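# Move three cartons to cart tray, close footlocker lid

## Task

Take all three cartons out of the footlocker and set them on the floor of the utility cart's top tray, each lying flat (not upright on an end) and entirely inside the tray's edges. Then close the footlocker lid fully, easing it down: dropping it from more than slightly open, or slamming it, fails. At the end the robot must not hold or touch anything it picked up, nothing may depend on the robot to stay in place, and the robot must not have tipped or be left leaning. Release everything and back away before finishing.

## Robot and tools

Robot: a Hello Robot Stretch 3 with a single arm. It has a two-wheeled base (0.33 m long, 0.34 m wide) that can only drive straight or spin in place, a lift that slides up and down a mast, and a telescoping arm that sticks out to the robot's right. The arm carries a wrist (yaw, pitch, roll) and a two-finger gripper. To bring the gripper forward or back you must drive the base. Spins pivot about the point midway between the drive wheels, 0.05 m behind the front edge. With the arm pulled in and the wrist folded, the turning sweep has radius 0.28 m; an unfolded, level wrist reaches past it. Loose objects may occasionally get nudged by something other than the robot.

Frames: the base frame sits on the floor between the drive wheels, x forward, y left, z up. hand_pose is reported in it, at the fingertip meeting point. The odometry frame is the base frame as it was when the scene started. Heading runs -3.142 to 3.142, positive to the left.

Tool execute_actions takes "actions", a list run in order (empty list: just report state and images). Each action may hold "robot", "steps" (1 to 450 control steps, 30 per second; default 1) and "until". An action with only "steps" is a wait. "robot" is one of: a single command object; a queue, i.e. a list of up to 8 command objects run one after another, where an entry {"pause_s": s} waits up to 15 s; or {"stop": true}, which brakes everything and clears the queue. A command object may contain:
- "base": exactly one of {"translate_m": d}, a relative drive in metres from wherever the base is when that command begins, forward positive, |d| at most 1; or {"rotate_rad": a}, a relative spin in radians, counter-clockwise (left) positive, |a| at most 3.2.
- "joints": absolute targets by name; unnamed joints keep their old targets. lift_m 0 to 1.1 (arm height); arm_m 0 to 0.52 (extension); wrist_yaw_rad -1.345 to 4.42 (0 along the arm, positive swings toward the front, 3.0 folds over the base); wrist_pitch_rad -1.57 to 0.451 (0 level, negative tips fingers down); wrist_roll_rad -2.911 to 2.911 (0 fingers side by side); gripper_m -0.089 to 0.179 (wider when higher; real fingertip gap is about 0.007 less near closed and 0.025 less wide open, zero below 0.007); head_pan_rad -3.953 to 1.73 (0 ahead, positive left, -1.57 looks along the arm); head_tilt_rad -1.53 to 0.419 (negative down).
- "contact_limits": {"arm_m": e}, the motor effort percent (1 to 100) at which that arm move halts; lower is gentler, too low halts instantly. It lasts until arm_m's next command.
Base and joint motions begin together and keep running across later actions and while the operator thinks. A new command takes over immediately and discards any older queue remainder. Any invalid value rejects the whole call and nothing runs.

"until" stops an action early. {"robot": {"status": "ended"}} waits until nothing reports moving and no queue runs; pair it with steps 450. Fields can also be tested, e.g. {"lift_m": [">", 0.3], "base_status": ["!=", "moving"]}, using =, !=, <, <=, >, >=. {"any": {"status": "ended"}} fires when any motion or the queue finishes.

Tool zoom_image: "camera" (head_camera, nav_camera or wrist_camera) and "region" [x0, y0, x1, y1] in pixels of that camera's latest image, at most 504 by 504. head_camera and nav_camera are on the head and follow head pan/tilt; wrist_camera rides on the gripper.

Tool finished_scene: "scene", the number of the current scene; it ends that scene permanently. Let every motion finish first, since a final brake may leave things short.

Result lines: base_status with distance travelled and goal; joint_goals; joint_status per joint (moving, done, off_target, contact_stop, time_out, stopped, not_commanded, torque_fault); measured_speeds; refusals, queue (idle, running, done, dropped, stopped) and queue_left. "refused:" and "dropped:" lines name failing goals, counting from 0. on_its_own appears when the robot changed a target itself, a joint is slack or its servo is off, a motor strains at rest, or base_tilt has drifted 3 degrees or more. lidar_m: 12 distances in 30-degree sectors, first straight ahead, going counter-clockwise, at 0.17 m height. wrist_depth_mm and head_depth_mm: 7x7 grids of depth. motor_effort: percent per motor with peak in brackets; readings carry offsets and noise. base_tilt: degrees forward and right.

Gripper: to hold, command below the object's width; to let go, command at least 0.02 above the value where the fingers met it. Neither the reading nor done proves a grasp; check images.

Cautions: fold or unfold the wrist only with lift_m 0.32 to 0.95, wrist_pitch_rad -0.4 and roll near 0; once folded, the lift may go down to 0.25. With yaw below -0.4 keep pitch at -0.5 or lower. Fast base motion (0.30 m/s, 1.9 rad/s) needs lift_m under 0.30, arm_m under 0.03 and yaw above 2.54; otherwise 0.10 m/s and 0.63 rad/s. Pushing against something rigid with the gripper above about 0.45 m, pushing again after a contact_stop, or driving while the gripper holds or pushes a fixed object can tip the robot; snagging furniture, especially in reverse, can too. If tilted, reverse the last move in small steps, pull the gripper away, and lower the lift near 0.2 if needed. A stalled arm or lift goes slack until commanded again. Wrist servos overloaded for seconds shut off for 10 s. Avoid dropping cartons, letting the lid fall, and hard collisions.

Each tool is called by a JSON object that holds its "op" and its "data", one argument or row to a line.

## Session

{"op": "execute_actions", "data": {
  "actions": []
}}

Scene clock: 0.00 s.
robot.base_odometry: x=+0.000 y=+0.000 heading=+0.000 (m, m, rad; robot's odometry frame)
robot.turned_by_wheels: +0.000 (rad since the last result)
robot.turned_by_imu: +0.000 (rad since the last result)
robot.base_tilt: forward=+0.0 right=+1.6 (deg)
robot.lidar_m: 1.31 1.35 1.66 2.09 2.94 2.06 1.84 2.43 2.03 1.41 1.76 1.46
robot.head_depth_mm: 1403 1379 1374 1363 1361 1353 1341 / 1360 1351 1345 1342 1337 1327 1318 / 1341 1326 1319 1316 1307 1301 1297 / 1308 1296 1293 1291 1281 1275 1270 / 1285 1275 1273 1261 1263 1250 1244 / 1259 1252 1246 1242 1233 1232 1222 / 1248 1248 1236 1231 1228 1225 1216
robot.base_status: not_commanded
robot.joint_positions: lift_m=+0.414 arm_m=-0.002 wrist_yaw_rad=+2.830 wrist_pitch_rad=-0.551 wrist_roll_rad=+0.008 gripper_m=+0.037 head_pan_rad=+0.017 head_tilt_rad=-0.017
robot.joint_goals: lift_m=+0.414 arm_m=-0.002 wrist_yaw_rad=+2.830 wrist_pitch_rad=-0.551 wrist_roll_rad=+0.008 gripper_m=+0.037 head_pan_rad=+0.017 head_tilt_rad=-0.017
robot.joint_status: lift_m=not_commanded arm_m=not_commanded wrist_yaw_rad=not_commanded wrist_pitch_rad=not_commanded wrist_roll_rad=not_commanded gripper_m=not_commanded head_pan_rad=not_commanded head_tilt_rad=not_commanded
robot.measured_speeds: translate_m=+0.000 rotate_rad=+0.000 lift_m=+0.000 arm_m=+0.000 wrist_yaw_rad=+0.000 wrist_pitch_rad=+0.000 wrist_roll_rad=+0.000 head_pan_rad=+0.000 head_tilt_rad=+0.000
robot: refusals=0 queue=idle queue_left=0
robot.motor_effort: left_wheel=-1 right_wheel=-1 lift_m=+40 arm_m=-1 wrist_yaw_rad=-1 wrist_pitch_rad=+6 wrist_roll_rad=+0 gripper_m=+0 head_pan_rad=+0 head_tilt_rad=+3 (%)
robot.hand_pose: x=+0.0418 y=+0.0525 z=+0.3980 quat_wxyz=(+0.296, +0.704, +0.084, +0.640) (m; robot's base frame)
robot.wrist_depth_mm: - - - - - - - / - - - - - - - / - 937 944 957 971 944 955 / 753 778 787 784 772 773 795 / 659 - 692 660 670 679 674 / 566 555 - 590 602 575 584 / 504 522 - 506 509 514 518
pictures: head_camera (sideways: a quarter turn clockwise sets it upright), nav_camera (sideways: a quarter turn counterclockwise sets it upright), wrist_camera
Images, in order (width x height): head_camera 896x504, nav_camera 672x504, wrist_camera 644x364.

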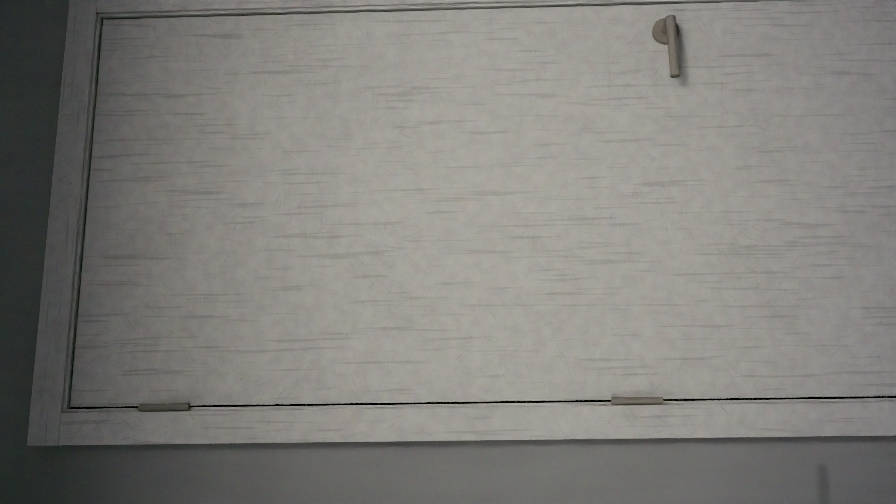

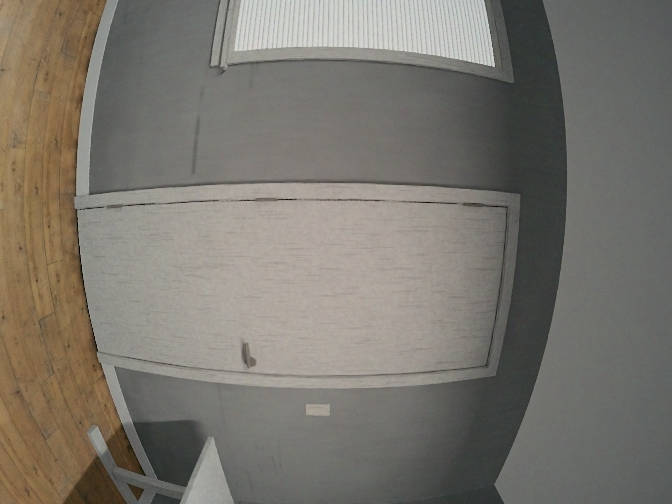

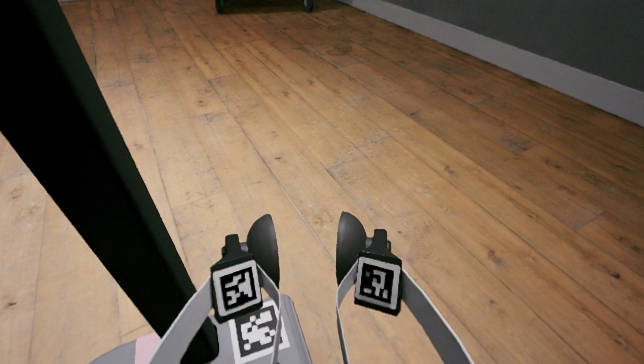

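Cart is to the left at ~2.1 m. Look there, then behind.

{"op": "execute_actions", "data": {
  "actions": [
    {"robot":{"joints":{"head_pan_rad":1.6,"head_tilt_rad":-0.45,"lift_m":0.27}},"steps":90,"until":{"robot":{"status":"ended"}}}
  ]
}}

{"op": "execute_actions", "data": {
  "actions": [
    {"robot":{"joints":{"head_pan_rad":-3.0}},"steps":150,"until":{"robot":{"status":"ended"}}}
  ]
}}

Scene clock: 9.00 s.
robot.base_odometry: x=+0.000 y=+0.000 heading=+0.000 (m, m, rad; robot's odometry frame)
robot.turned_by_wheels: +0.000 (rad since the last result)
robot.turned_by_imu: +0.001 (rad since the last result)
robot.base_tilt: forward=+0.0 right=+1.6 (deg)
robot.lidar_m: 1.31 1.35 1.66 2.08 2.94 2.05 1.83 2.43 2.02 1.41 1.75 1.47
robot.head_depth_mm: 2547 2616 2501 2553 2237 1768 1437 / 2635 2818 2933 2514 2250 1766 1443 / 2596 2769 2548 2561 2272 1768 1437 / 2539 2697 2860 3015 2296 1776 1435 / 2504 2674 2851 3032 2292 1778 1445 / 2469 2605 2783 2937 2310 1775 1448 / 2416 2583 2738 2893 2306 1774 1436
robot.base_status: not_commanded
robot.joint_positions: lift_m=+0.271 arm_m=-0.002 wrist_yaw_rad=+2.830 wrist_pitch_rad=-0.551 wrist_roll_rad=+0.008 gripper_m=+0.037 head_pan_rad=+1.593 head_tilt_rad=-0.444
robot.joint_goals: lift_m=+0.270 arm_m=-0.002 wrist_yaw_rad=+2.830 wrist_pitch_rad=-0.551 wrist_roll_rad=+0.008 gripper_m=+0.037 head_pan_rad=+1.600 head_tilt_rad=-0.450
robot.joint_status: lift_m=done arm_m=not_commanded wrist_yaw_rad=not_commanded wrist_pitch_rad=not_commanded wrist_roll_rad=not_commanded gripper_m=not_commanded head_pan_rad=done head_tilt_rad=done
robot.measured_speeds: translate_m=+0.000 rotate_rad=+0.000 lift_m=+0.000 arm_m=+0.000 wrist_yaw_rad=+0.000 wrist_pitch_rad=+0.000 wrist_roll_rad=+0.000 head_pan_rad=+0.000 head_tilt_rad=+0.000
robot: refusals=0 queue=done queue_left=0
robot.motor_effort: left_wheel=-1(1) right_wheel=-1(1) lift_m=+24(41) arm_m=+0(0) wrist_yaw_rad=+0(1) wrist_pitch_rad=+6(6) wrist_roll_rad=+0(0) gripper_m=+0(1) head_pan_rad=+3(41) head_tilt_rad=-3(26) (%)
robot.hand_pose: x=+0.0418 y=+0.0525 z=+0.2545 quat_wxyz=(+0.296, +0.704, +0.084, +0.640) (m; robot's base frame)
robot.wrist_depth_mm: - - - - - - - / - 899 878 881 898 916 916 / - 692 699 696 712 707 709 / 547 567 576 576 580 578 583 / 484 - 511 490 499 489 492 / 443 - - 423 437 427 430 / - - - 380 375 374 376
pictures: head_camera (sideways: a quarter turn clockwise sets it upright), nav_camera (sideways: a quarter turn counterclockwise sets it upright), wrist_camera
Images, in order (width x height): head_camera 896x504, nav_camera 672x504, wrist_camera 644x364.

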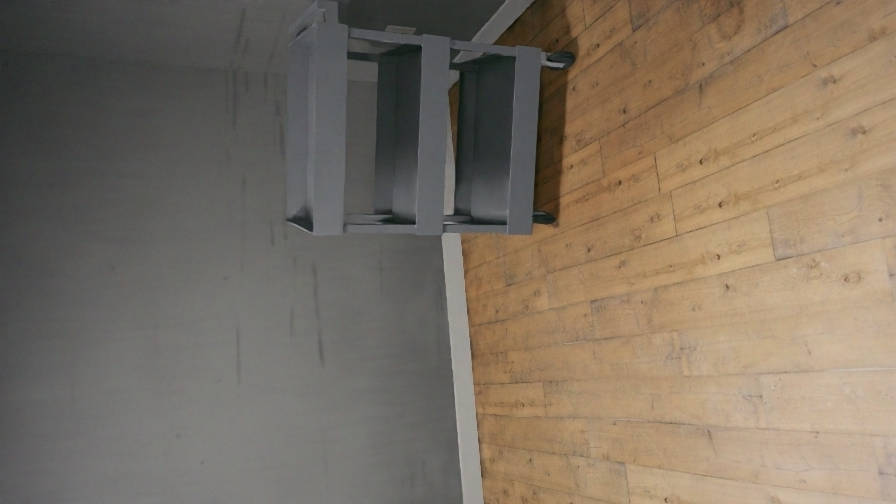

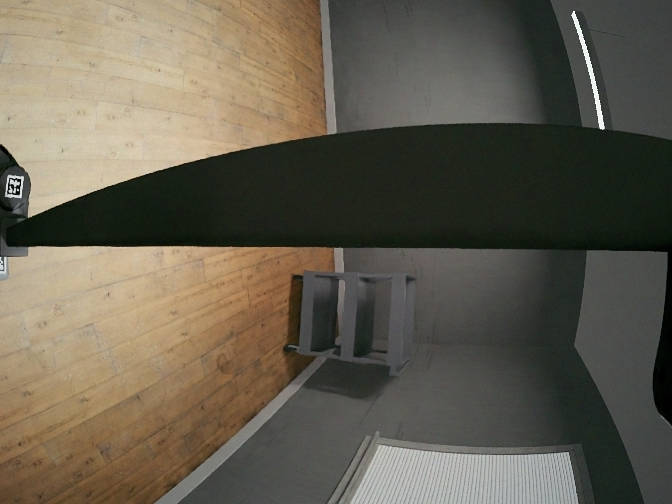

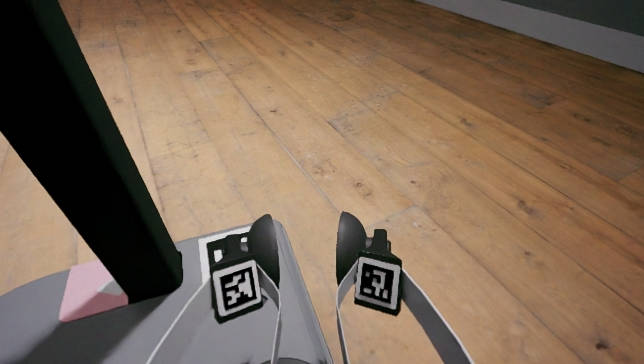

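Scene clock: 11.57 s.
robot.base_odometry: x=+0.000 y=+0.000 heading=+0.000 (m, m, rad; robot's odometry frame)
robot.turned_by_wheels: +0.000 (rad since the last result)
robot.turned_by_imu: +0.001 (rad since the last result)
robot.base_tilt: forward=+0.0 right=+1.7 (deg)
robot.lidar_m: 1.32 1.35 1.66 2.09 2.93 2.05 1.84 2.44 2.03 1.41 1.76 1.46
robot.head_depth_mm: 2117 2253 2419 2522 2119 1764 1442 / 2103 2251 2399 2421 2115 1784 1444 / 2087 2218 2403 2405 2084 1774 1442 / 2070 2216 2362 2460 2090 1779 1441 / 2069 2197 2356 2528 2307 1782 1443 / 2062 2206 2344 2491 2315 1789 1444 / 2040 2182 2333 2502 2310 1793 1451
robot.base_status: not_commanded
robot.joint_positions: lift_m=+0.271 arm_m=-0.002 wrist_yaw_rad=+2.830 wrist_pitch_rad=-0.551 wrist_roll_rad=+0.008 gripper_m=+0.037 head_pan_rad=-2.993 head_tilt_rad=-0.445
robot.joint_goals: lift_m=+0.270 arm_m=-0.002 wrist_yaw_rad=+2.830 wrist_pitch_rad=-0.551 wrist_roll_rad=+0.008 gripper_m=+0.037 head_pan_rad=-3.000 head_tilt_rad=-0.450
robot.joint_status: lift_m=done arm_m=not_commanded wrist_yaw_rad=not_commanded wrist_pitch_rad=not_commanded wrist_roll_rad=not_commanded gripper_m=not_commanded head_pan_rad=done head_tilt_rad=done
robot.measured_speeds: translate_m=+0.000 rotate_rad=+0.000 lift_m=+0.000 arm_m=+0.000 wrist_yaw_rad=+0.000 wrist_pitch_rad=+0.000 wrist_roll_rad=+0.000 head_pan_rad=+0.000 head_tilt_rad=+0.000
robot: refusals=0 queue=done queue_left=0
robot.motor_effort: left_wheel=-1(1) right_wheel=-1(1) lift_m=+25(24) arm_m=+0(0) wrist_yaw_rad=-1(1) wrist_pitch_rad=+6(6) wrist_roll_rad=+0(0) gripper_m=+0(0) head_pan_rad=-3(40) head_tilt_rad=-3(3) (%)
robot.hand_pose: x=+0.0418 y=+0.0525 z=+0.2545 quat_wxyz=(+0.296, +0.704, +0.084, +0.640) (m; robot's base frame)
robot.wrist_depth_mm: - - - - - - - / - 899 907 900 923 907 915 / - 701 710 701 704 710 699 / 542 571 577 573 576 582 585 / 489 - 510 484 492 488 491 / 444 - - 424 437 420 424 / - - - 377 373 377 376
pictures: head_camera (sideways: a quarter turn clockwise sets it upright), nav_camera (sideways: a quarter turn counterclockwise sets it upright), wrist_camera
Images, in order (width x height): head_camera 896x504, nav_camera 672x504, wrist_camera 644x364.

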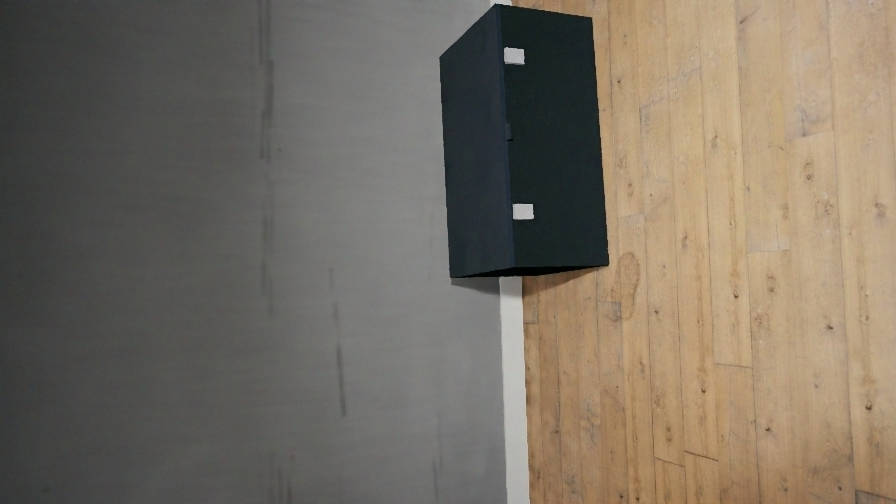

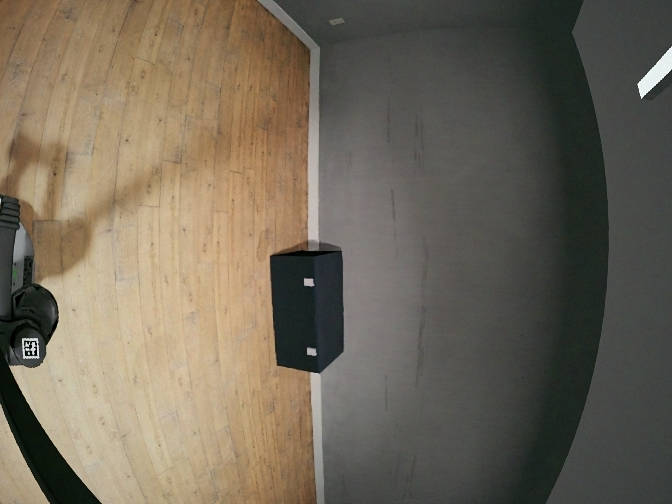

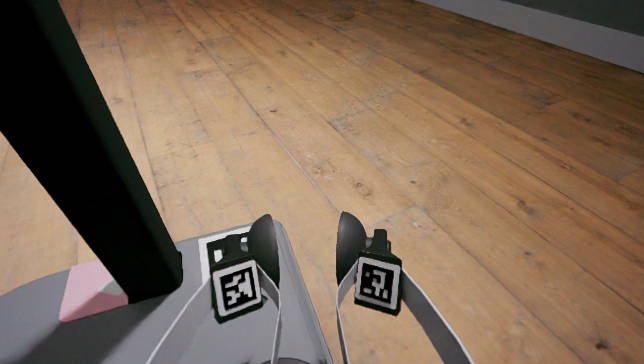

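{"op": "execute_actions", "data": {
  "actions": [
    {"robot":[{"base":{"rotate_rad":-0.046},"joints":{"head_pan_rad":-1.57,"head_tilt_rad":-0.95}},{"base":{"translate_m":-0.72}},{"base":{"translate_m":-0.7}},{"base":{"rotate_rad":-1.315}}],"steps":450,"until":{"robot":{"status":"ended"}}}
  ]
}}

Scene clock: 46.77 s.
robot.base_odometry: x=-1.419 y=+0.065 heading=-1.361 (m, m, rad; robot's odometry frame)
robot.turned_by_wheels: -1.361 (rad since the last result)
robot.turned_by_imu: -1.329 (rad since the last result)
robot.base_tilt: forward=+0.0 right=+1.6 (deg)
robot.lidar_m: 2.14 2.05 2.77 2.71 2.54 2.69 2.63 0.65 0.48 0.47 0.49 1.58
robot.head_depth_mm: 944 1090 1295 1185 1032 1207 1131 / 946 1095 1296 1185 1033 1198 1133 / 947 1094 1294 1182 1028 1197 1152 / 948 1094 1295 1179 1028 1195 1161 / 947 1096 1300 1180 1031 1196 1132 / 950 1096 1297 1457 1046 1218 1128 / 949 1099 1301 1537 1414 1251 1125
robot.base_status: done (rotate_rad -1.3149 of -1.3150)
robot.joint_positions: lift_m=+0.271 arm_m=-0.002 wrist_yaw_rad=+2.830 wrist_pitch_rad=-0.552 wrist_roll_rad=+0.008 gripper_m=+0.037 head_pan_rad=-1.577 head_tilt_rad=-0.939
robot.joint_goals: lift_m=+0.270 arm_m=-0.002 wrist_yaw_rad=+2.830 wrist_pitch_rad=-0.552 wrist_roll_rad=+0.008 gripper_m=+0.037 head_pan_rad=-1.570 head_tilt_rad=-0.950
robot.joint_status: lift_m=done arm_m=not_commanded wrist_yaw_rad=not_commanded wrist_pitch_rad=not_commanded wrist_roll_rad=not_commanded gripper_m=not_commanded head_pan_rad=done head_tilt_rad=done
robot.measured_speeds: translate_m=+0.000 rotate_rad=+0.000 lift_m=+0.000 arm_m=+0.000 wrist_yaw_rad=+0.000 wrist_pitch_rad=+0.000 wrist_roll_rad=+0.000 head_pan_rad=+0.000 head_tilt_rad=+0.000
robot: refusals=0 queue=done queue_left=0
robot.motor_effort: left_wheel=+2(9) right_wheel=-4(12) lift_m=+25(24) arm_m=-1(0) wrist_yaw_rad=-1(0) wrist_pitch_rad=+6(6) wrist_roll_rad=+0(0) gripper_m=+0(0) head_pan_rad=+3(40) head_tilt_rad=-5(31) (%)
robot.hand_pose: x=+0.0418 y=+0.0525 z=+0.2544 quat_wxyz=(+0.297, +0.704, +0.084, +0.640) (m; robot's base frame)
robot.wrist_depth_mm: - - - - - - - / - 874 907 888 912 899 919 / - 695 692 707 700 712 706 / 550 580 574 586 581 578 586 / 485 - 513 492 492 490 494 / 441 - - 425 439 420 427 / - - - 378 374 378 379
pictures: head_camera (sideways: a quarter turn clockwise sets it upright), nav_camera (sideways: a quarter turn counterclockwise sets it upright), wrist_camera
Images, in order (width x height): head_camera 896x504, nav_camera 672x504, wrist_camera 644x364.

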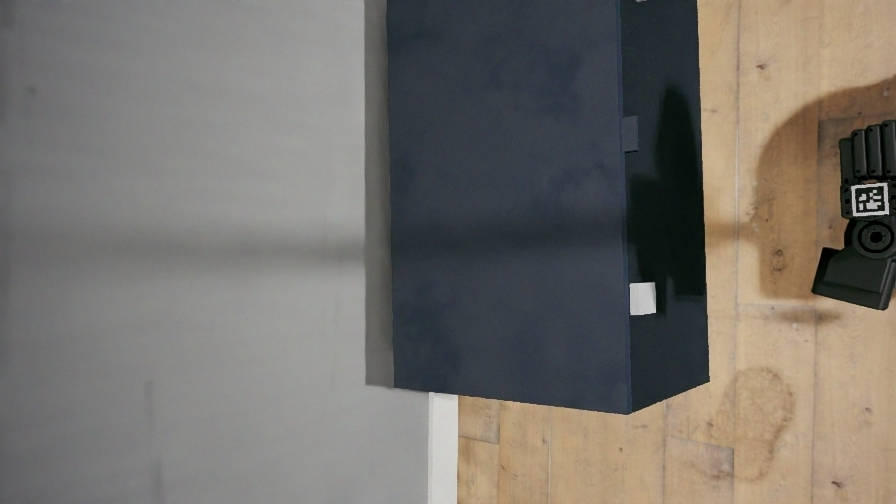

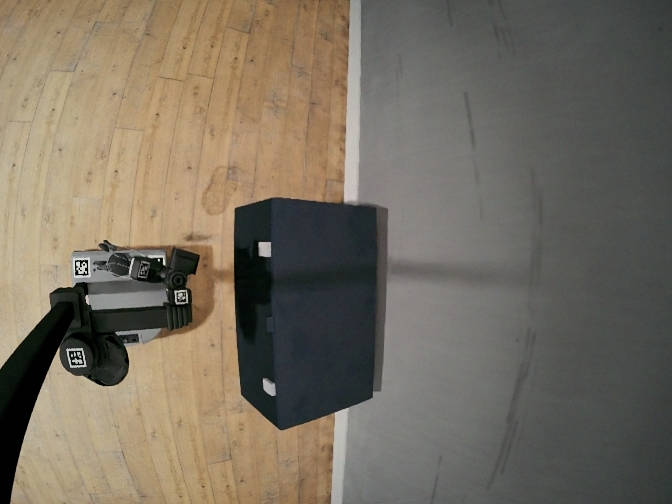

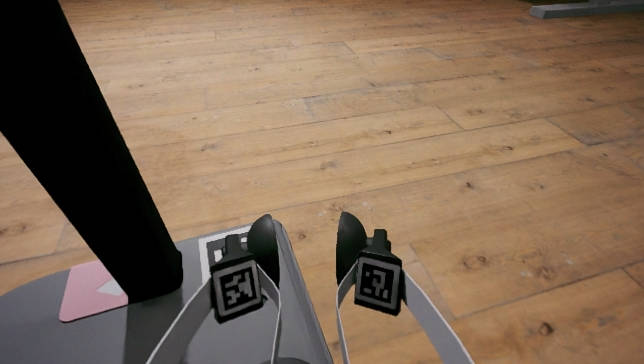

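{"op": "execute_actions", "data": {
  "actions": [
    {"robot":[{"base":{"translate_m":-0.06},"joints":{"lift_m":0.34,"wrist_pitch_rad":-0.4,"gripper_m":0.0,"wrist_roll_rad":0}},{"joints":{"wrist_yaw_rad":0}},{"joints":{"wrist_pitch_rad":0.15,"lift_m":0.19}}],"steps":450,"until":{"robot":{"status":"ended"}}}
  ]
}}

Scene clock: 67.10 s.
robot.base_odometry: x=-1.431 y=+0.124 heading=-1.361 (m, m, rad; robot's odometry frame)
robot.turned_by_wheels: +0.000 (rad since the last result)
robot.turned_by_imu: +0.002 (rad since the last result)
robot.base_tilt: forward=-0.1 right=+1.6 (deg)
robot.lidar_m: 2.19 2.10 2.77 2.71 2.49 2.63 2.56 0.65 0.48 0.47 0.49 1.57
robot.head_depth_mm: 942 1090 1284 1185 1033 1212 1132 / 943 1086 1284 1179 1032 1197 1132 / 942 1090 1291 1179 1030 1200 1146 / 944 1092 1294 1178 1029 1198 1111 / 945 1091 1293 1177 1027 1196 1131 / 945 1093 1291 1179 1027 1196 1127 / 948 1090 1295 1535 1389 1252 1127
robot.base_status: done (translate_m -0.0600 of -0.0600)
robot.joint_positions: lift_m=+0.191 arm_m=-0.002 wrist_yaw_rad=+0.002 wrist_pitch_rad=+0.128 wrist_roll_rad=+0.004 gripper_m=+0.000 head_pan_rad=-1.576 head_tilt_rad=-0.939
robot.joint_goals: lift_m=+0.190 arm_m=-0.002 wrist_yaw_rad=+0.000 wrist_pitch_rad=+0.150 wrist_roll_rad=+0.000 gripper_m=+0.000 head_pan_rad=-1.570 head_tilt_rad=-0.950
robot.joint_status: lift_m=done arm_m=not_commanded wrist_yaw_rad=done wrist_pitch_rad=done wrist_roll_rad=done gripper_m=done head_pan_rad=done head_tilt_rad=done
robot.measured_speeds: translate_m=+0.000 rotate_rad=+0.000 lift_m=+0.000 arm_m=+0.000 wrist_yaw_rad=+0.000 wrist_pitch_rad=+0.000 wrist_roll_rad=+0.000 head_pan_rad=+0.000 head_tilt_rad=+0.000
robot: refusals=0 queue=done queue_left=0
robot.motor_effort: left_wheel=+1(7) right_wheel=-4(12) lift_m=+24(56) arm_m=+0(0) wrist_yaw_rad=-2(4) wrist_pitch_rad=+9(10) wrist_roll_rad=-1(3) gripper_m=-3(79) head_pan_rad=+3(3) head_tilt_rad=-5(5) (%)
robot.hand_pose: x=-0.0208 y=-0.4004 z=+0.3380 quat_wxyz=(+0.705, -0.044, -0.707, +0.046) (m; robot's base frame)
robot.wrist_depth_mm: 789 781 766 762 754 758 768 / 816 786 773 794 762 778 760 / 802 811 787 784 783 770 765 / 802 782 620 552 501 450 413 / 230 229 230 232 233 234 235 / 230 219 232 - 235 235 237 / 233 232 235 235 237 237 239
pictures: head_camera (sideways: a quarter turn clockwise sets it upright), nav_camera (sideways: a quarter turn counterclockwise sets it upright), wrist_camera
Images, in order (width x height): head_camera 896x504, nav_camera 672x504, wrist_camera 644x364.

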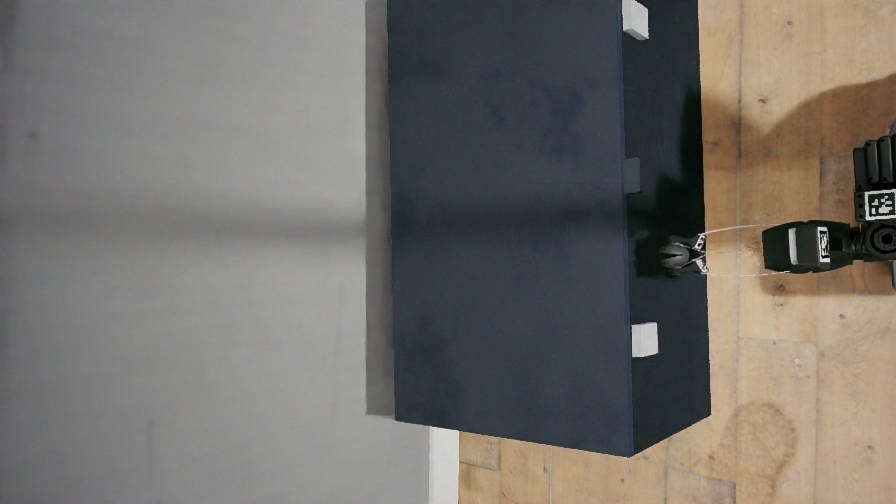

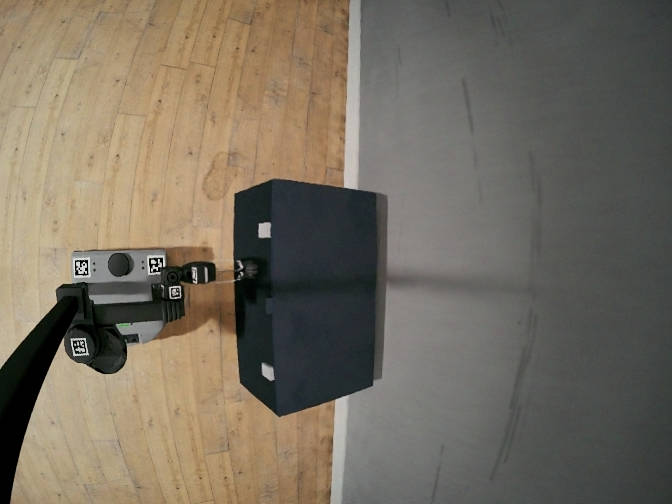

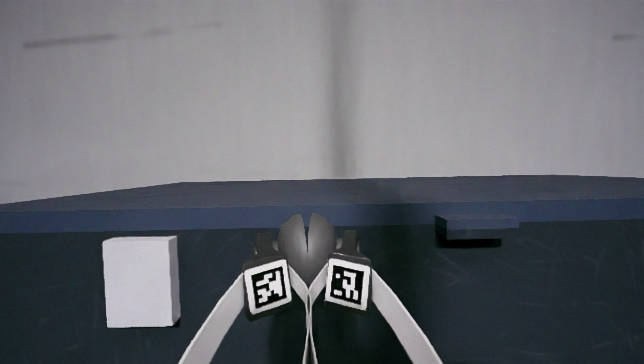

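{"op": "zoom_image", "data": {
  "camera": "wrist_camera",
  "region": [400,190,560,290]
}}

Region (400, 190, 560, 290) of wrist_camera's 644x364 image, scaled by 3.150; it fills the top 315 rows of this view, and the rest is white.

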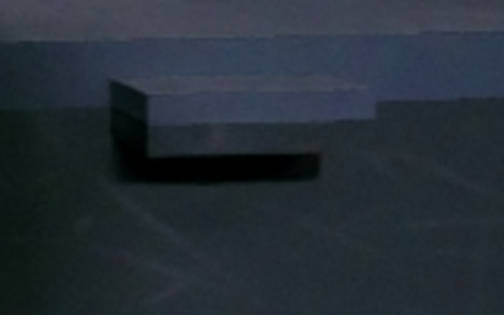

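{"op": "execute_actions", "data": {
  "actions": [
    {"robot":{"base":{"translate_m":-0.101},"joints":{"lift_m":0.157,"gripper_m":0.066,"arm_m":0.012}},"steps":450,"until":{"robot":{"status":"ended"}}}
  ]
}}

Scene clock: 107.03 s.
robot.base_odometry: x=-1.452 y=+0.223 heading=-1.361 (m, m, rad; robot's odometry frame)
robot.turned_by_wheels: +0.000 (rad since the last result)
robot.turned_by_imu: +0.001 (rad since the last result)
robot.base_tilt: forward=-0.1 right=+1.6 (deg)
robot.lidar_m: 2.29 2.19 2.77 2.72 2.43 2.52 2.47 1.38 0.48 0.47 0.49 1.57
robot.head_depth_mm: 934 1082 1277 1206 1028 1200 1132 / 936 1078 1279 1177 1031 1199 1131 / 936 1081 1283 1180 1031 1197 1143 / 936 1083 1284 1178 1031 1201 1121 / 938 1087 1284 1181 1024 1197 1128 / 940 1084 1284 1179 1024 1201 1121 / 941 1085 1290 1172 1026 1196 1124
robot.base_status: done (translate_m -0.1010 of -0.1010)
robot.joint_positions: lift_m=+0.158 arm_m=+0.012 wrist_yaw_rad=+0.002 wrist_pitch_rad=+0.129 wrist_roll_rad=+0.004 gripper_m=+0.066 head_pan_rad=-1.576 head_tilt_rad=-0.939
robot.joint_goals: lift_m=+0.157 arm_m=+0.012 wrist_yaw_rad=+0.000 wrist_pitch_rad=+0.150 wrist_roll_rad=+0.000 gripper_m=+0.066 head_pan_rad=-1.570 head_tilt_rad=-0.950
robot.joint_status: lift_m=done arm_m=done wrist_yaw_rad=done wrist_pitch_rad=done wrist_roll_rad=done gripper_m=done head_pan_rad=done head_tilt_rad=done
robot.measured_speeds: translate_m=+0.000 rotate_rad=+0.000 lift_m=+0.000 arm_m=+0.000 wrist_yaw_rad=+0.000 wrist_pitch_rad=+0.000 wrist_roll_rad=+0.000 head_pan_rad=+0.000 head_tilt_rad=+0.000
robot: refusals=0 queue=done queue_left=0
robot.motor_effort: left_wheel=+1(2) right_wheel=-4(8) lift_m=+24(23) arm_m=+3(3) wrist_yaw_rad=-2(2) wrist_pitch_rad=+9(9) wrist_roll_rad=-2(2) gripper_m=+0(79) head_pan_rad=+3(3) head_tilt_rad=-4(6) (%)
robot.hand_pose: x=-0.0209 y=-0.4139 z=+0.3052 quat_wxyz=(+0.705, -0.044, -0.707, +0.046) (m; robot's base frame)
robot.wrist_depth_mm: 766 758 755 752 745 736 734 / 789 765 759 759 756 748 741 / 775 772 752 761 757 733 756 / 212 213 216 214 216 217 218 / 215 216 215 216 217 219 220 / 216 216 218 217 - 220 222 / 217 218 219 221 220 224 224
pictures: head_camera (sideways: a quarter turn clockwise sets it upright), nav_camera (sideways: a quarter turn counterclockwise sets it upright), wrist_camera
Images, in order (width x height): head_camera 896x504, nav_camera 672x504, wrist_camera 644x364.

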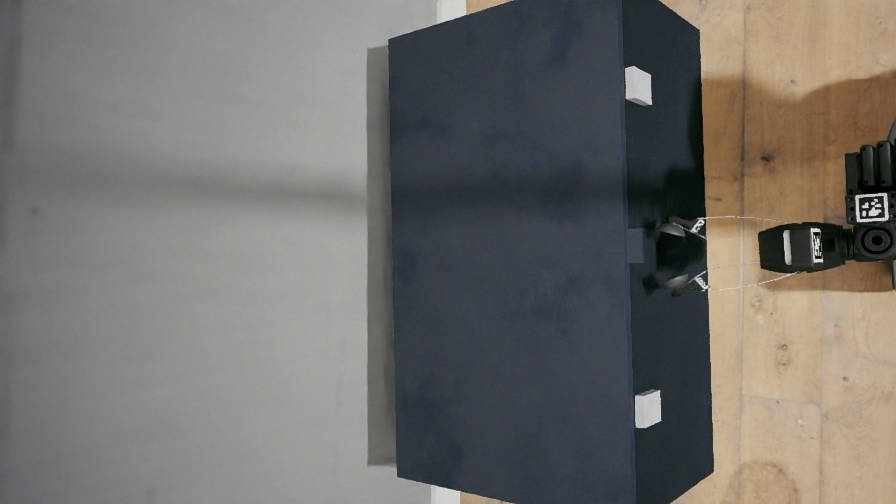

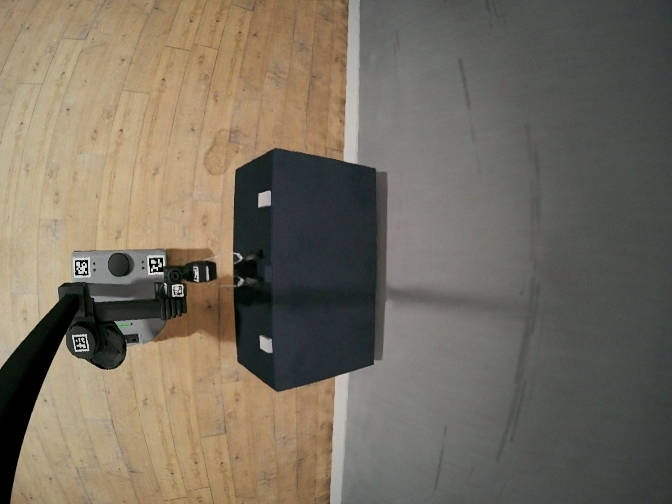

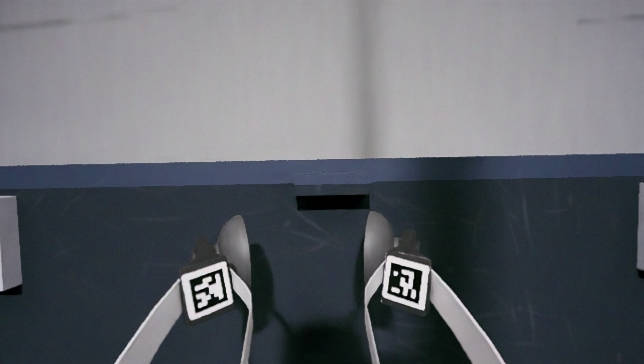

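{"op": "zoom_image", "data": {
  "camera": "wrist_camera",
  "region": [260,150,420,250]
}}

Region (260, 150, 420, 250) of wrist_camera's 644x364 image, scaled by 3.150; it fills the top 315 rows of this view, and the rest is white.

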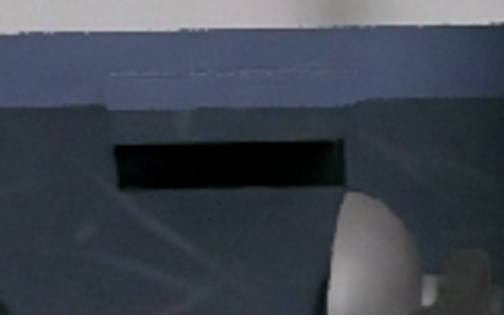

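{"op": "execute_actions", "data": {
  "actions": [
    {"robot":[{"base":{"translate_m":-0.015},"joints":{"lift_m":0.207}},{"joints":{"arm_m":0.04}}],"steps":450,"until":{"robot":{"status":"ended"}}}
  ]
}}

Scene clock: 134.13 s.
robot.base_odometry: x=-1.455 y=+0.237 heading=-1.361 (m, m, rad; robot's odometry frame)
robot.turned_by_wheels: +0.000 (rad since the last result)
robot.turned_by_imu: +0.001 (rad since the last result)
robot.base_tilt: forward=+0.0 right=+1.7 (deg)
robot.lidar_m: 2.31 2.20 2.77 2.73 2.42 2.50 2.45 1.39 0.48 0.47 0.49 1.56
robot.head_depth_mm: 934 1080 1274 1236 1034 1223 1130 / 934 1081 1274 1181 1030 1202 1134 / 936 1082 1281 1178 1032 1199 1169 / 937 1086 1281 1181 1027 1198 1112 / 938 1082 1284 1176 1026 1199 1129 / 939 1085 1278 1174 1026 1199 1127 / 941 1088 1284 1175 1024 1196 1128
robot.base_status: done (translate_m -0.0150 of -0.0150)
robot.joint_positions: lift_m=+0.206 arm_m=+0.040 wrist_yaw_rad=+0.002 wrist_pitch_rad=+0.129 wrist_roll_rad=+0.004 gripper_m=+0.066 head_pan_rad=-1.576 head_tilt_rad=-0.939
robot.joint_goals: lift_m=+0.207 arm_m=+0.040 wrist_yaw_rad=+0.000 wrist_pitch_rad=+0.150 wrist_roll_rad=+0.000 gripper_m=+0.066 head_pan_rad=-1.570 head_tilt_rad=-0.950
robot.joint_status: lift_m=done arm_m=done wrist_yaw_rad=done wrist_pitch_rad=done wrist_roll_rad=done gripper_m=done head_pan_rad=done head_tilt_rad=done
robot.measured_speeds: translate_m=+0.000 rotate_rad=+0.000 lift_m=+0.000 arm_m=+0.000 wrist_yaw_rad=+0.000 wrist_pitch_rad=+0.000 wrist_roll_rad=+0.000 head_pan_rad=+0.000 head_tilt_rad=+0.000
robot: refusals=0 queue=done queue_left=0
robot.motor_effort: left_wheel=+1(3) right_wheel=-4(8) lift_m=+55(57) arm_m=+3(3) wrist_yaw_rad=-2(2) wrist_pitch_rad=+9(9) wrist_roll_rad=-2(2) gripper_m=+0(0) head_pan_rad=+3(3) head_tilt_rad=-5(5) (%)
robot.hand_pose: x=-0.0209 y=-0.4419 z=+0.3543 quat_wxyz=(+0.704, -0.044, -0.707, +0.046) (m; robot's base frame)
robot.wrist_depth_mm: 743 735 723 719 713 722 698 / 749 753 736 731 734 712 707 / 752 742 747 739 732 725 720 / 764 750 739 740 732 737 716 / 225 219 249 208 235 197 192 / 187 188 190 173 - 192 192 / 189 190 191 192 193 194 195
pictures: head_camera (sideways: a quarter turn clockwise sets it upright), nav_camera (sideways: a quarter turn counterclockwise sets it upright), wrist_camera
Images, in order (width x height): head_camera 896x504, nav_camera 672x504, wrist_camera 644x364.

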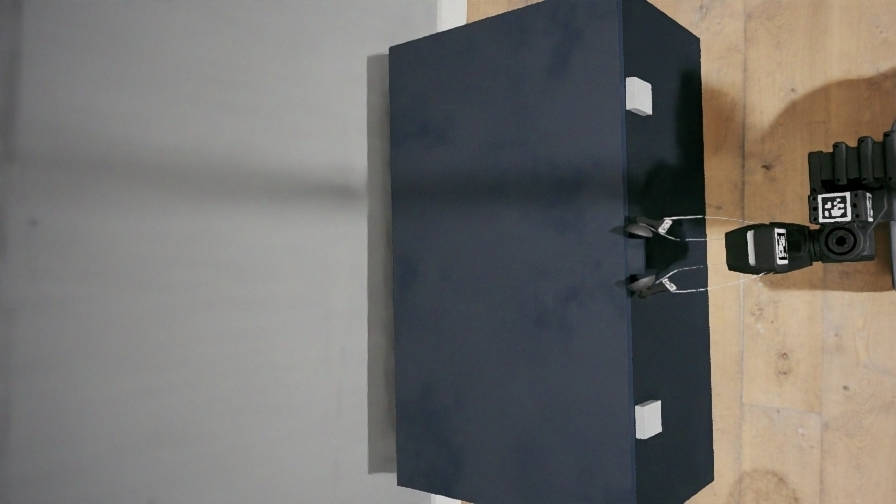

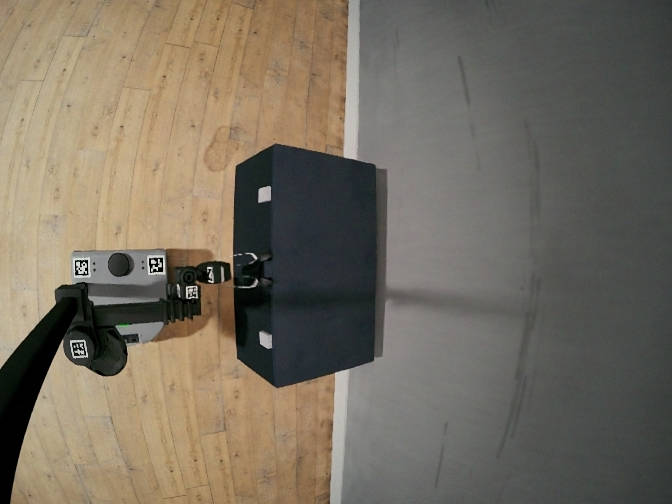

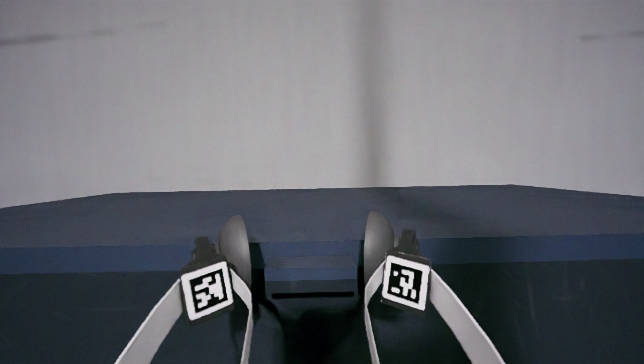

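{"op": "execute_actions", "data": {
  "actions": [
    {"robot":[{"joints":{"lift_m":0.21}},{"joints":{"gripper_m":0.015}},{"joints":{"lift_m":0.24}}],"steps":450,"until":{"robot":{"status":"ended"}}}
  ]
}}

Scene clock: 142.00 s.
robot.base_odometry: x=-1.455 y=+0.237 heading=-1.361 (m, m, rad; robot's odometry frame)
robot.turned_by_wheels: +0.000 (rad since the last result)
robot.turned_by_imu: +0.001 (rad since the last result)
robot.base_tilt: forward=-0.1 right=+1.7 (deg)
robot.lidar_m: 2.31 2.20 2.76 2.72 2.43 2.50 2.45 1.39 0.48 0.47 0.48 1.56
robot.head_depth_mm: 936 1082 1276 1233 1022 1221 1134 / 936 1078 1279 1178 1021 1202 1134 / 935 1078 1280 1177 1021 1205 1172 / 938 1080 1283 1176 1017 1168 1112 / 935 1082 1282 1173 1018 1196 1125 / 940 1084 1286 1170 1018 1192 1126 / 935 1086 1286 1172 1016 1200 1123
robot.base_status: done (translate_m -0.0150 of -0.0150)
robot.joint_positions: lift_m=+0.239 arm_m=+0.040 wrist_yaw_rad=-0.002 wrist_pitch_rad=+0.075 wrist_roll_rad=+0.004 gripper_m=+0.016 head_pan_rad=-1.576 head_tilt_rad=-0.939
robot.joint_goals: lift_m=+0.240 arm_m=+0.040 wrist_yaw_rad=+0.000 wrist_pitch_rad=+0.150 wrist_roll_rad=+0.000 gripper_m=+0.015 head_pan_rad=-1.570 head_tilt_rad=-0.950
robot.joint_status: lift_m=done arm_m=done wrist_yaw_rad=done wrist_pitch_rad=done wrist_roll_rad=done gripper_m=done head_pan_rad=done head_tilt_rad=done
robot.measured_speeds: translate_m=+0.000 rotate_rad=+0.000 lift_m=+0.000 arm_m=+0.000 wrist_yaw_rad=+0.000 wrist_pitch_rad=+0.000 wrist_roll_rad=+0.000 head_pan_rad=+0.000 head_tilt_rad=+0.000
robot: refusals=0 queue=done queue_left=0
robot.motor_effort: left_wheel=+1(1) right_wheel=-3(4) lift_m=+61(61) arm_m=+3(3) wrist_yaw_rad=+2(2) wrist_pitch_rad=+31(33) wrist_roll_rad=-2(2) gripper_m=-14(86) head_pan_rad=+3(3) head_tilt_rad=-5(5) (%)
robot.hand_pose: x=-0.0219 y=-0.4420 z=+0.3731 quat_wxyz=(+0.706, -0.027, -0.708, +0.026) (m; robot's base frame)
robot.wrist_depth_mm: 725 721 699 703 690 686 696 / 726 724 721 720 711 698 701 / 741 736 750 737 722 728 711 / 757 744 736 739 734 601 733 / 242 239 270 229 225 220 214 / 190 191 - 175 193 196 196 / 192 192 195 195 196 196 199
pictures: head_camera (sideways: a quarter turn clockwise sets it upright), nav_camera (sideways: a quarter turn counterclockwise sets it upright), wrist_camera
Images, in order (width x height): head_camera 896x504, nav_camera 672x504, wrist_camera 644x364.

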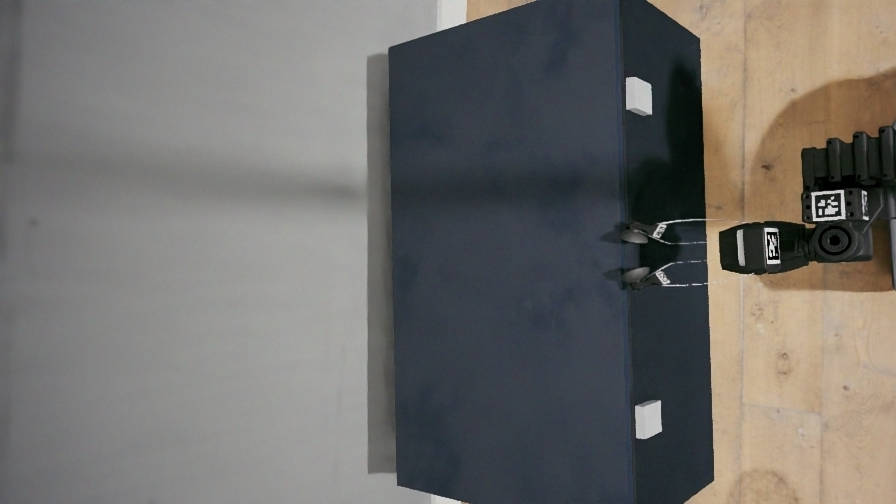

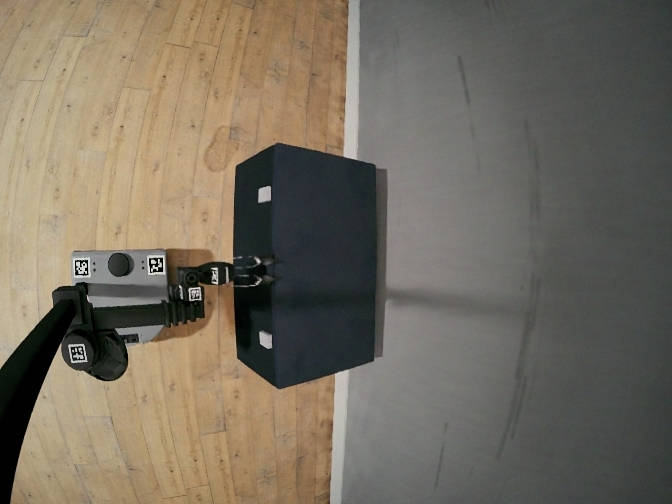

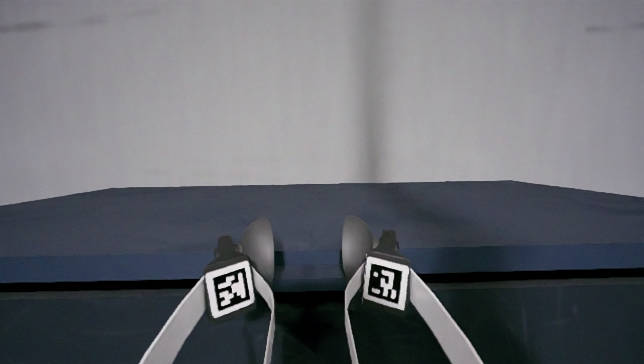

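{"op": "execute_actions", "data": {
  "actions": [
    {"robot":{"joints":{"lift_m":0.27}},"steps":100,"until":{"robot":{"status":"ended"}}},
    {"robot":{"joints":{"wrist_roll_rad":0.4}},"steps":60,"until":{"robot":{"status":"ended"}}},
    {"steps":5}
  ]
}}

Scene clock: 175.73 s.
robot.base_odometry: x=-1.455 y=+0.237 heading=-1.361 (m, m, rad; robot's odometry frame)
robot.turned_by_wheels: +0.000 (rad since the last result)
robot.turned_by_imu: +0.001 (rad since the last result)
robot.base_tilt: forward=-0.1 right=+1.6 (deg)
robot.lidar_m: 2.31 2.21 2.76 2.73 2.42 2.51 2.45 1.39 0.48 0.47 0.49 1.56
robot.head_depth_mm: 935 1078 1279 1234 1029 1226 1133 / 935 1080 1274 1181 1029 1203 1141 / 936 1081 1281 1180 1028 1202 - / 939 1082 1276 1174 1038 1168 1099 / 939 1087 1289 1179 1027 1199 1125 / 936 1082 1289 1173 1025 1197 1127 / 938 1085 1290 1173 1023 1189 1126
robot.base_status: done (translate_m -0.0150 of -0.0150)
robot.joint_positions: lift_m=+0.269 arm_m=+0.040 wrist_yaw_rad=-0.002 wrist_pitch_rad=+0.127 wrist_roll_rad=+0.395 gripper_m=+0.015 head_pan_rad=-1.576 head_tilt_rad=-0.939
robot.joint_goals: lift_m=+0.270 arm_m=+0.040 wrist_yaw_rad=+0.000 wrist_pitch_rad=+0.150 wrist_roll_rad=+0.400 gripper_m=+0.015 head_pan_rad=-1.570 head_tilt_rad=-0.950
robot.joint_status: lift_m=done arm_m=done wrist_yaw_rad=done wrist_pitch_rad=done wrist_roll_rad=done gripper_m=done head_pan_rad=done head_tilt_rad=done
robot.measured_speeds: translate_m=+0.000 rotate_rad=+0.000 lift_m=+0.000 arm_m=+0.000 wrist_yaw_rad=+0.000 wrist_pitch_rad=+0.000 wrist_roll_rad=+0.000 head_pan_rad=+0.000 head_tilt_rad=+0.000
robot: refusals=0 queue=done queue_left=0
robot.motor_effort: left_wheel=+1(1) right_wheel=-3(3) lift_m=+56(63) arm_m=+3(3) wrist_yaw_rad=+2(2) wrist_pitch_rad=+9(32) wrist_roll_rad=+2(2) gripper_m=+0(13) head_pan_rad=+3(3) head_tilt_rad=-5(4) (%)
robot.hand_pose: x=-0.0220 y=-0.4419 z=+0.4167 quat_wxyz=(+0.554, -0.036, -0.830, +0.052) (m; robot's base frame)
robot.wrist_depth_mm: 735 731 727 713 701 687 671 / 760 746 735 716 701 700 677 / 784 766 745 728 712 706 404 / 788 763 760 736 587 349 251 / 795 778 778 539 315 233 185 / 805 792 506 272 211 188 187 / 817 365 245 206 191 190 189
pictures: head_camera (sideways: a quarter turn clockwise sets it upright), nav_camera (sideways: a quarter turn counterclockwise sets it upright), wrist_camera
Images, in order (width x height): head_camera 896x504, nav_camera 672x504, wrist_camera 644x364.

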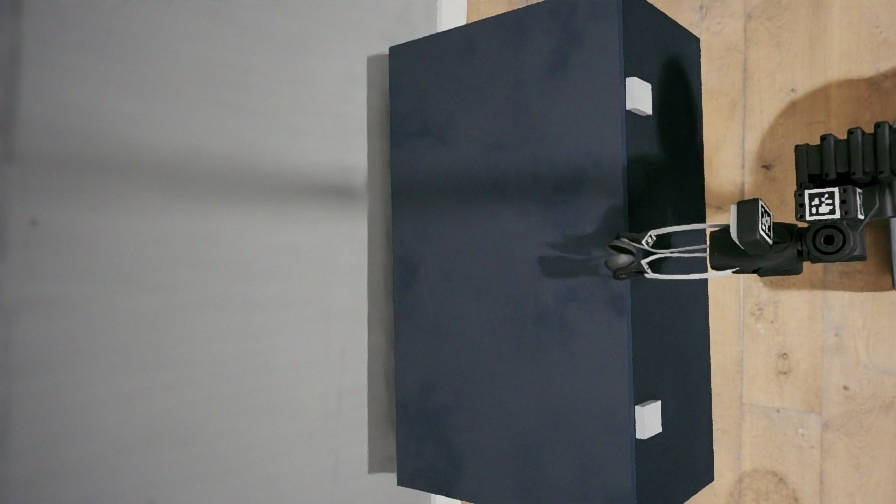

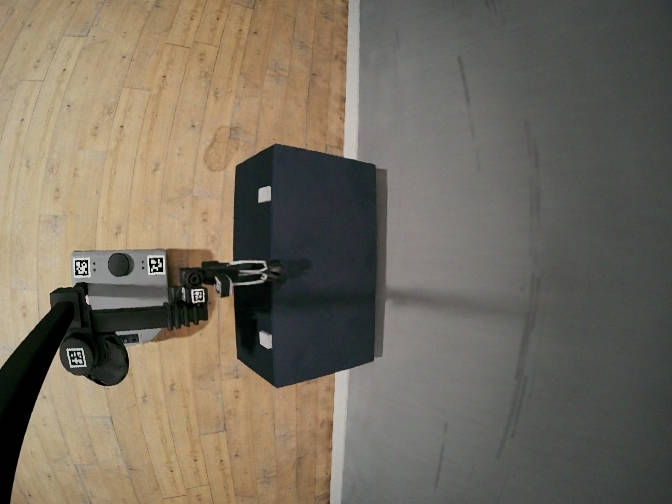

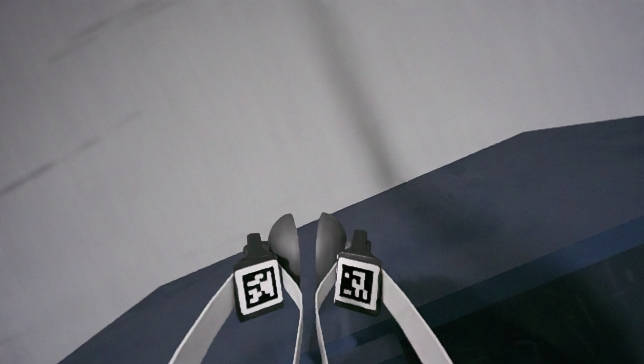

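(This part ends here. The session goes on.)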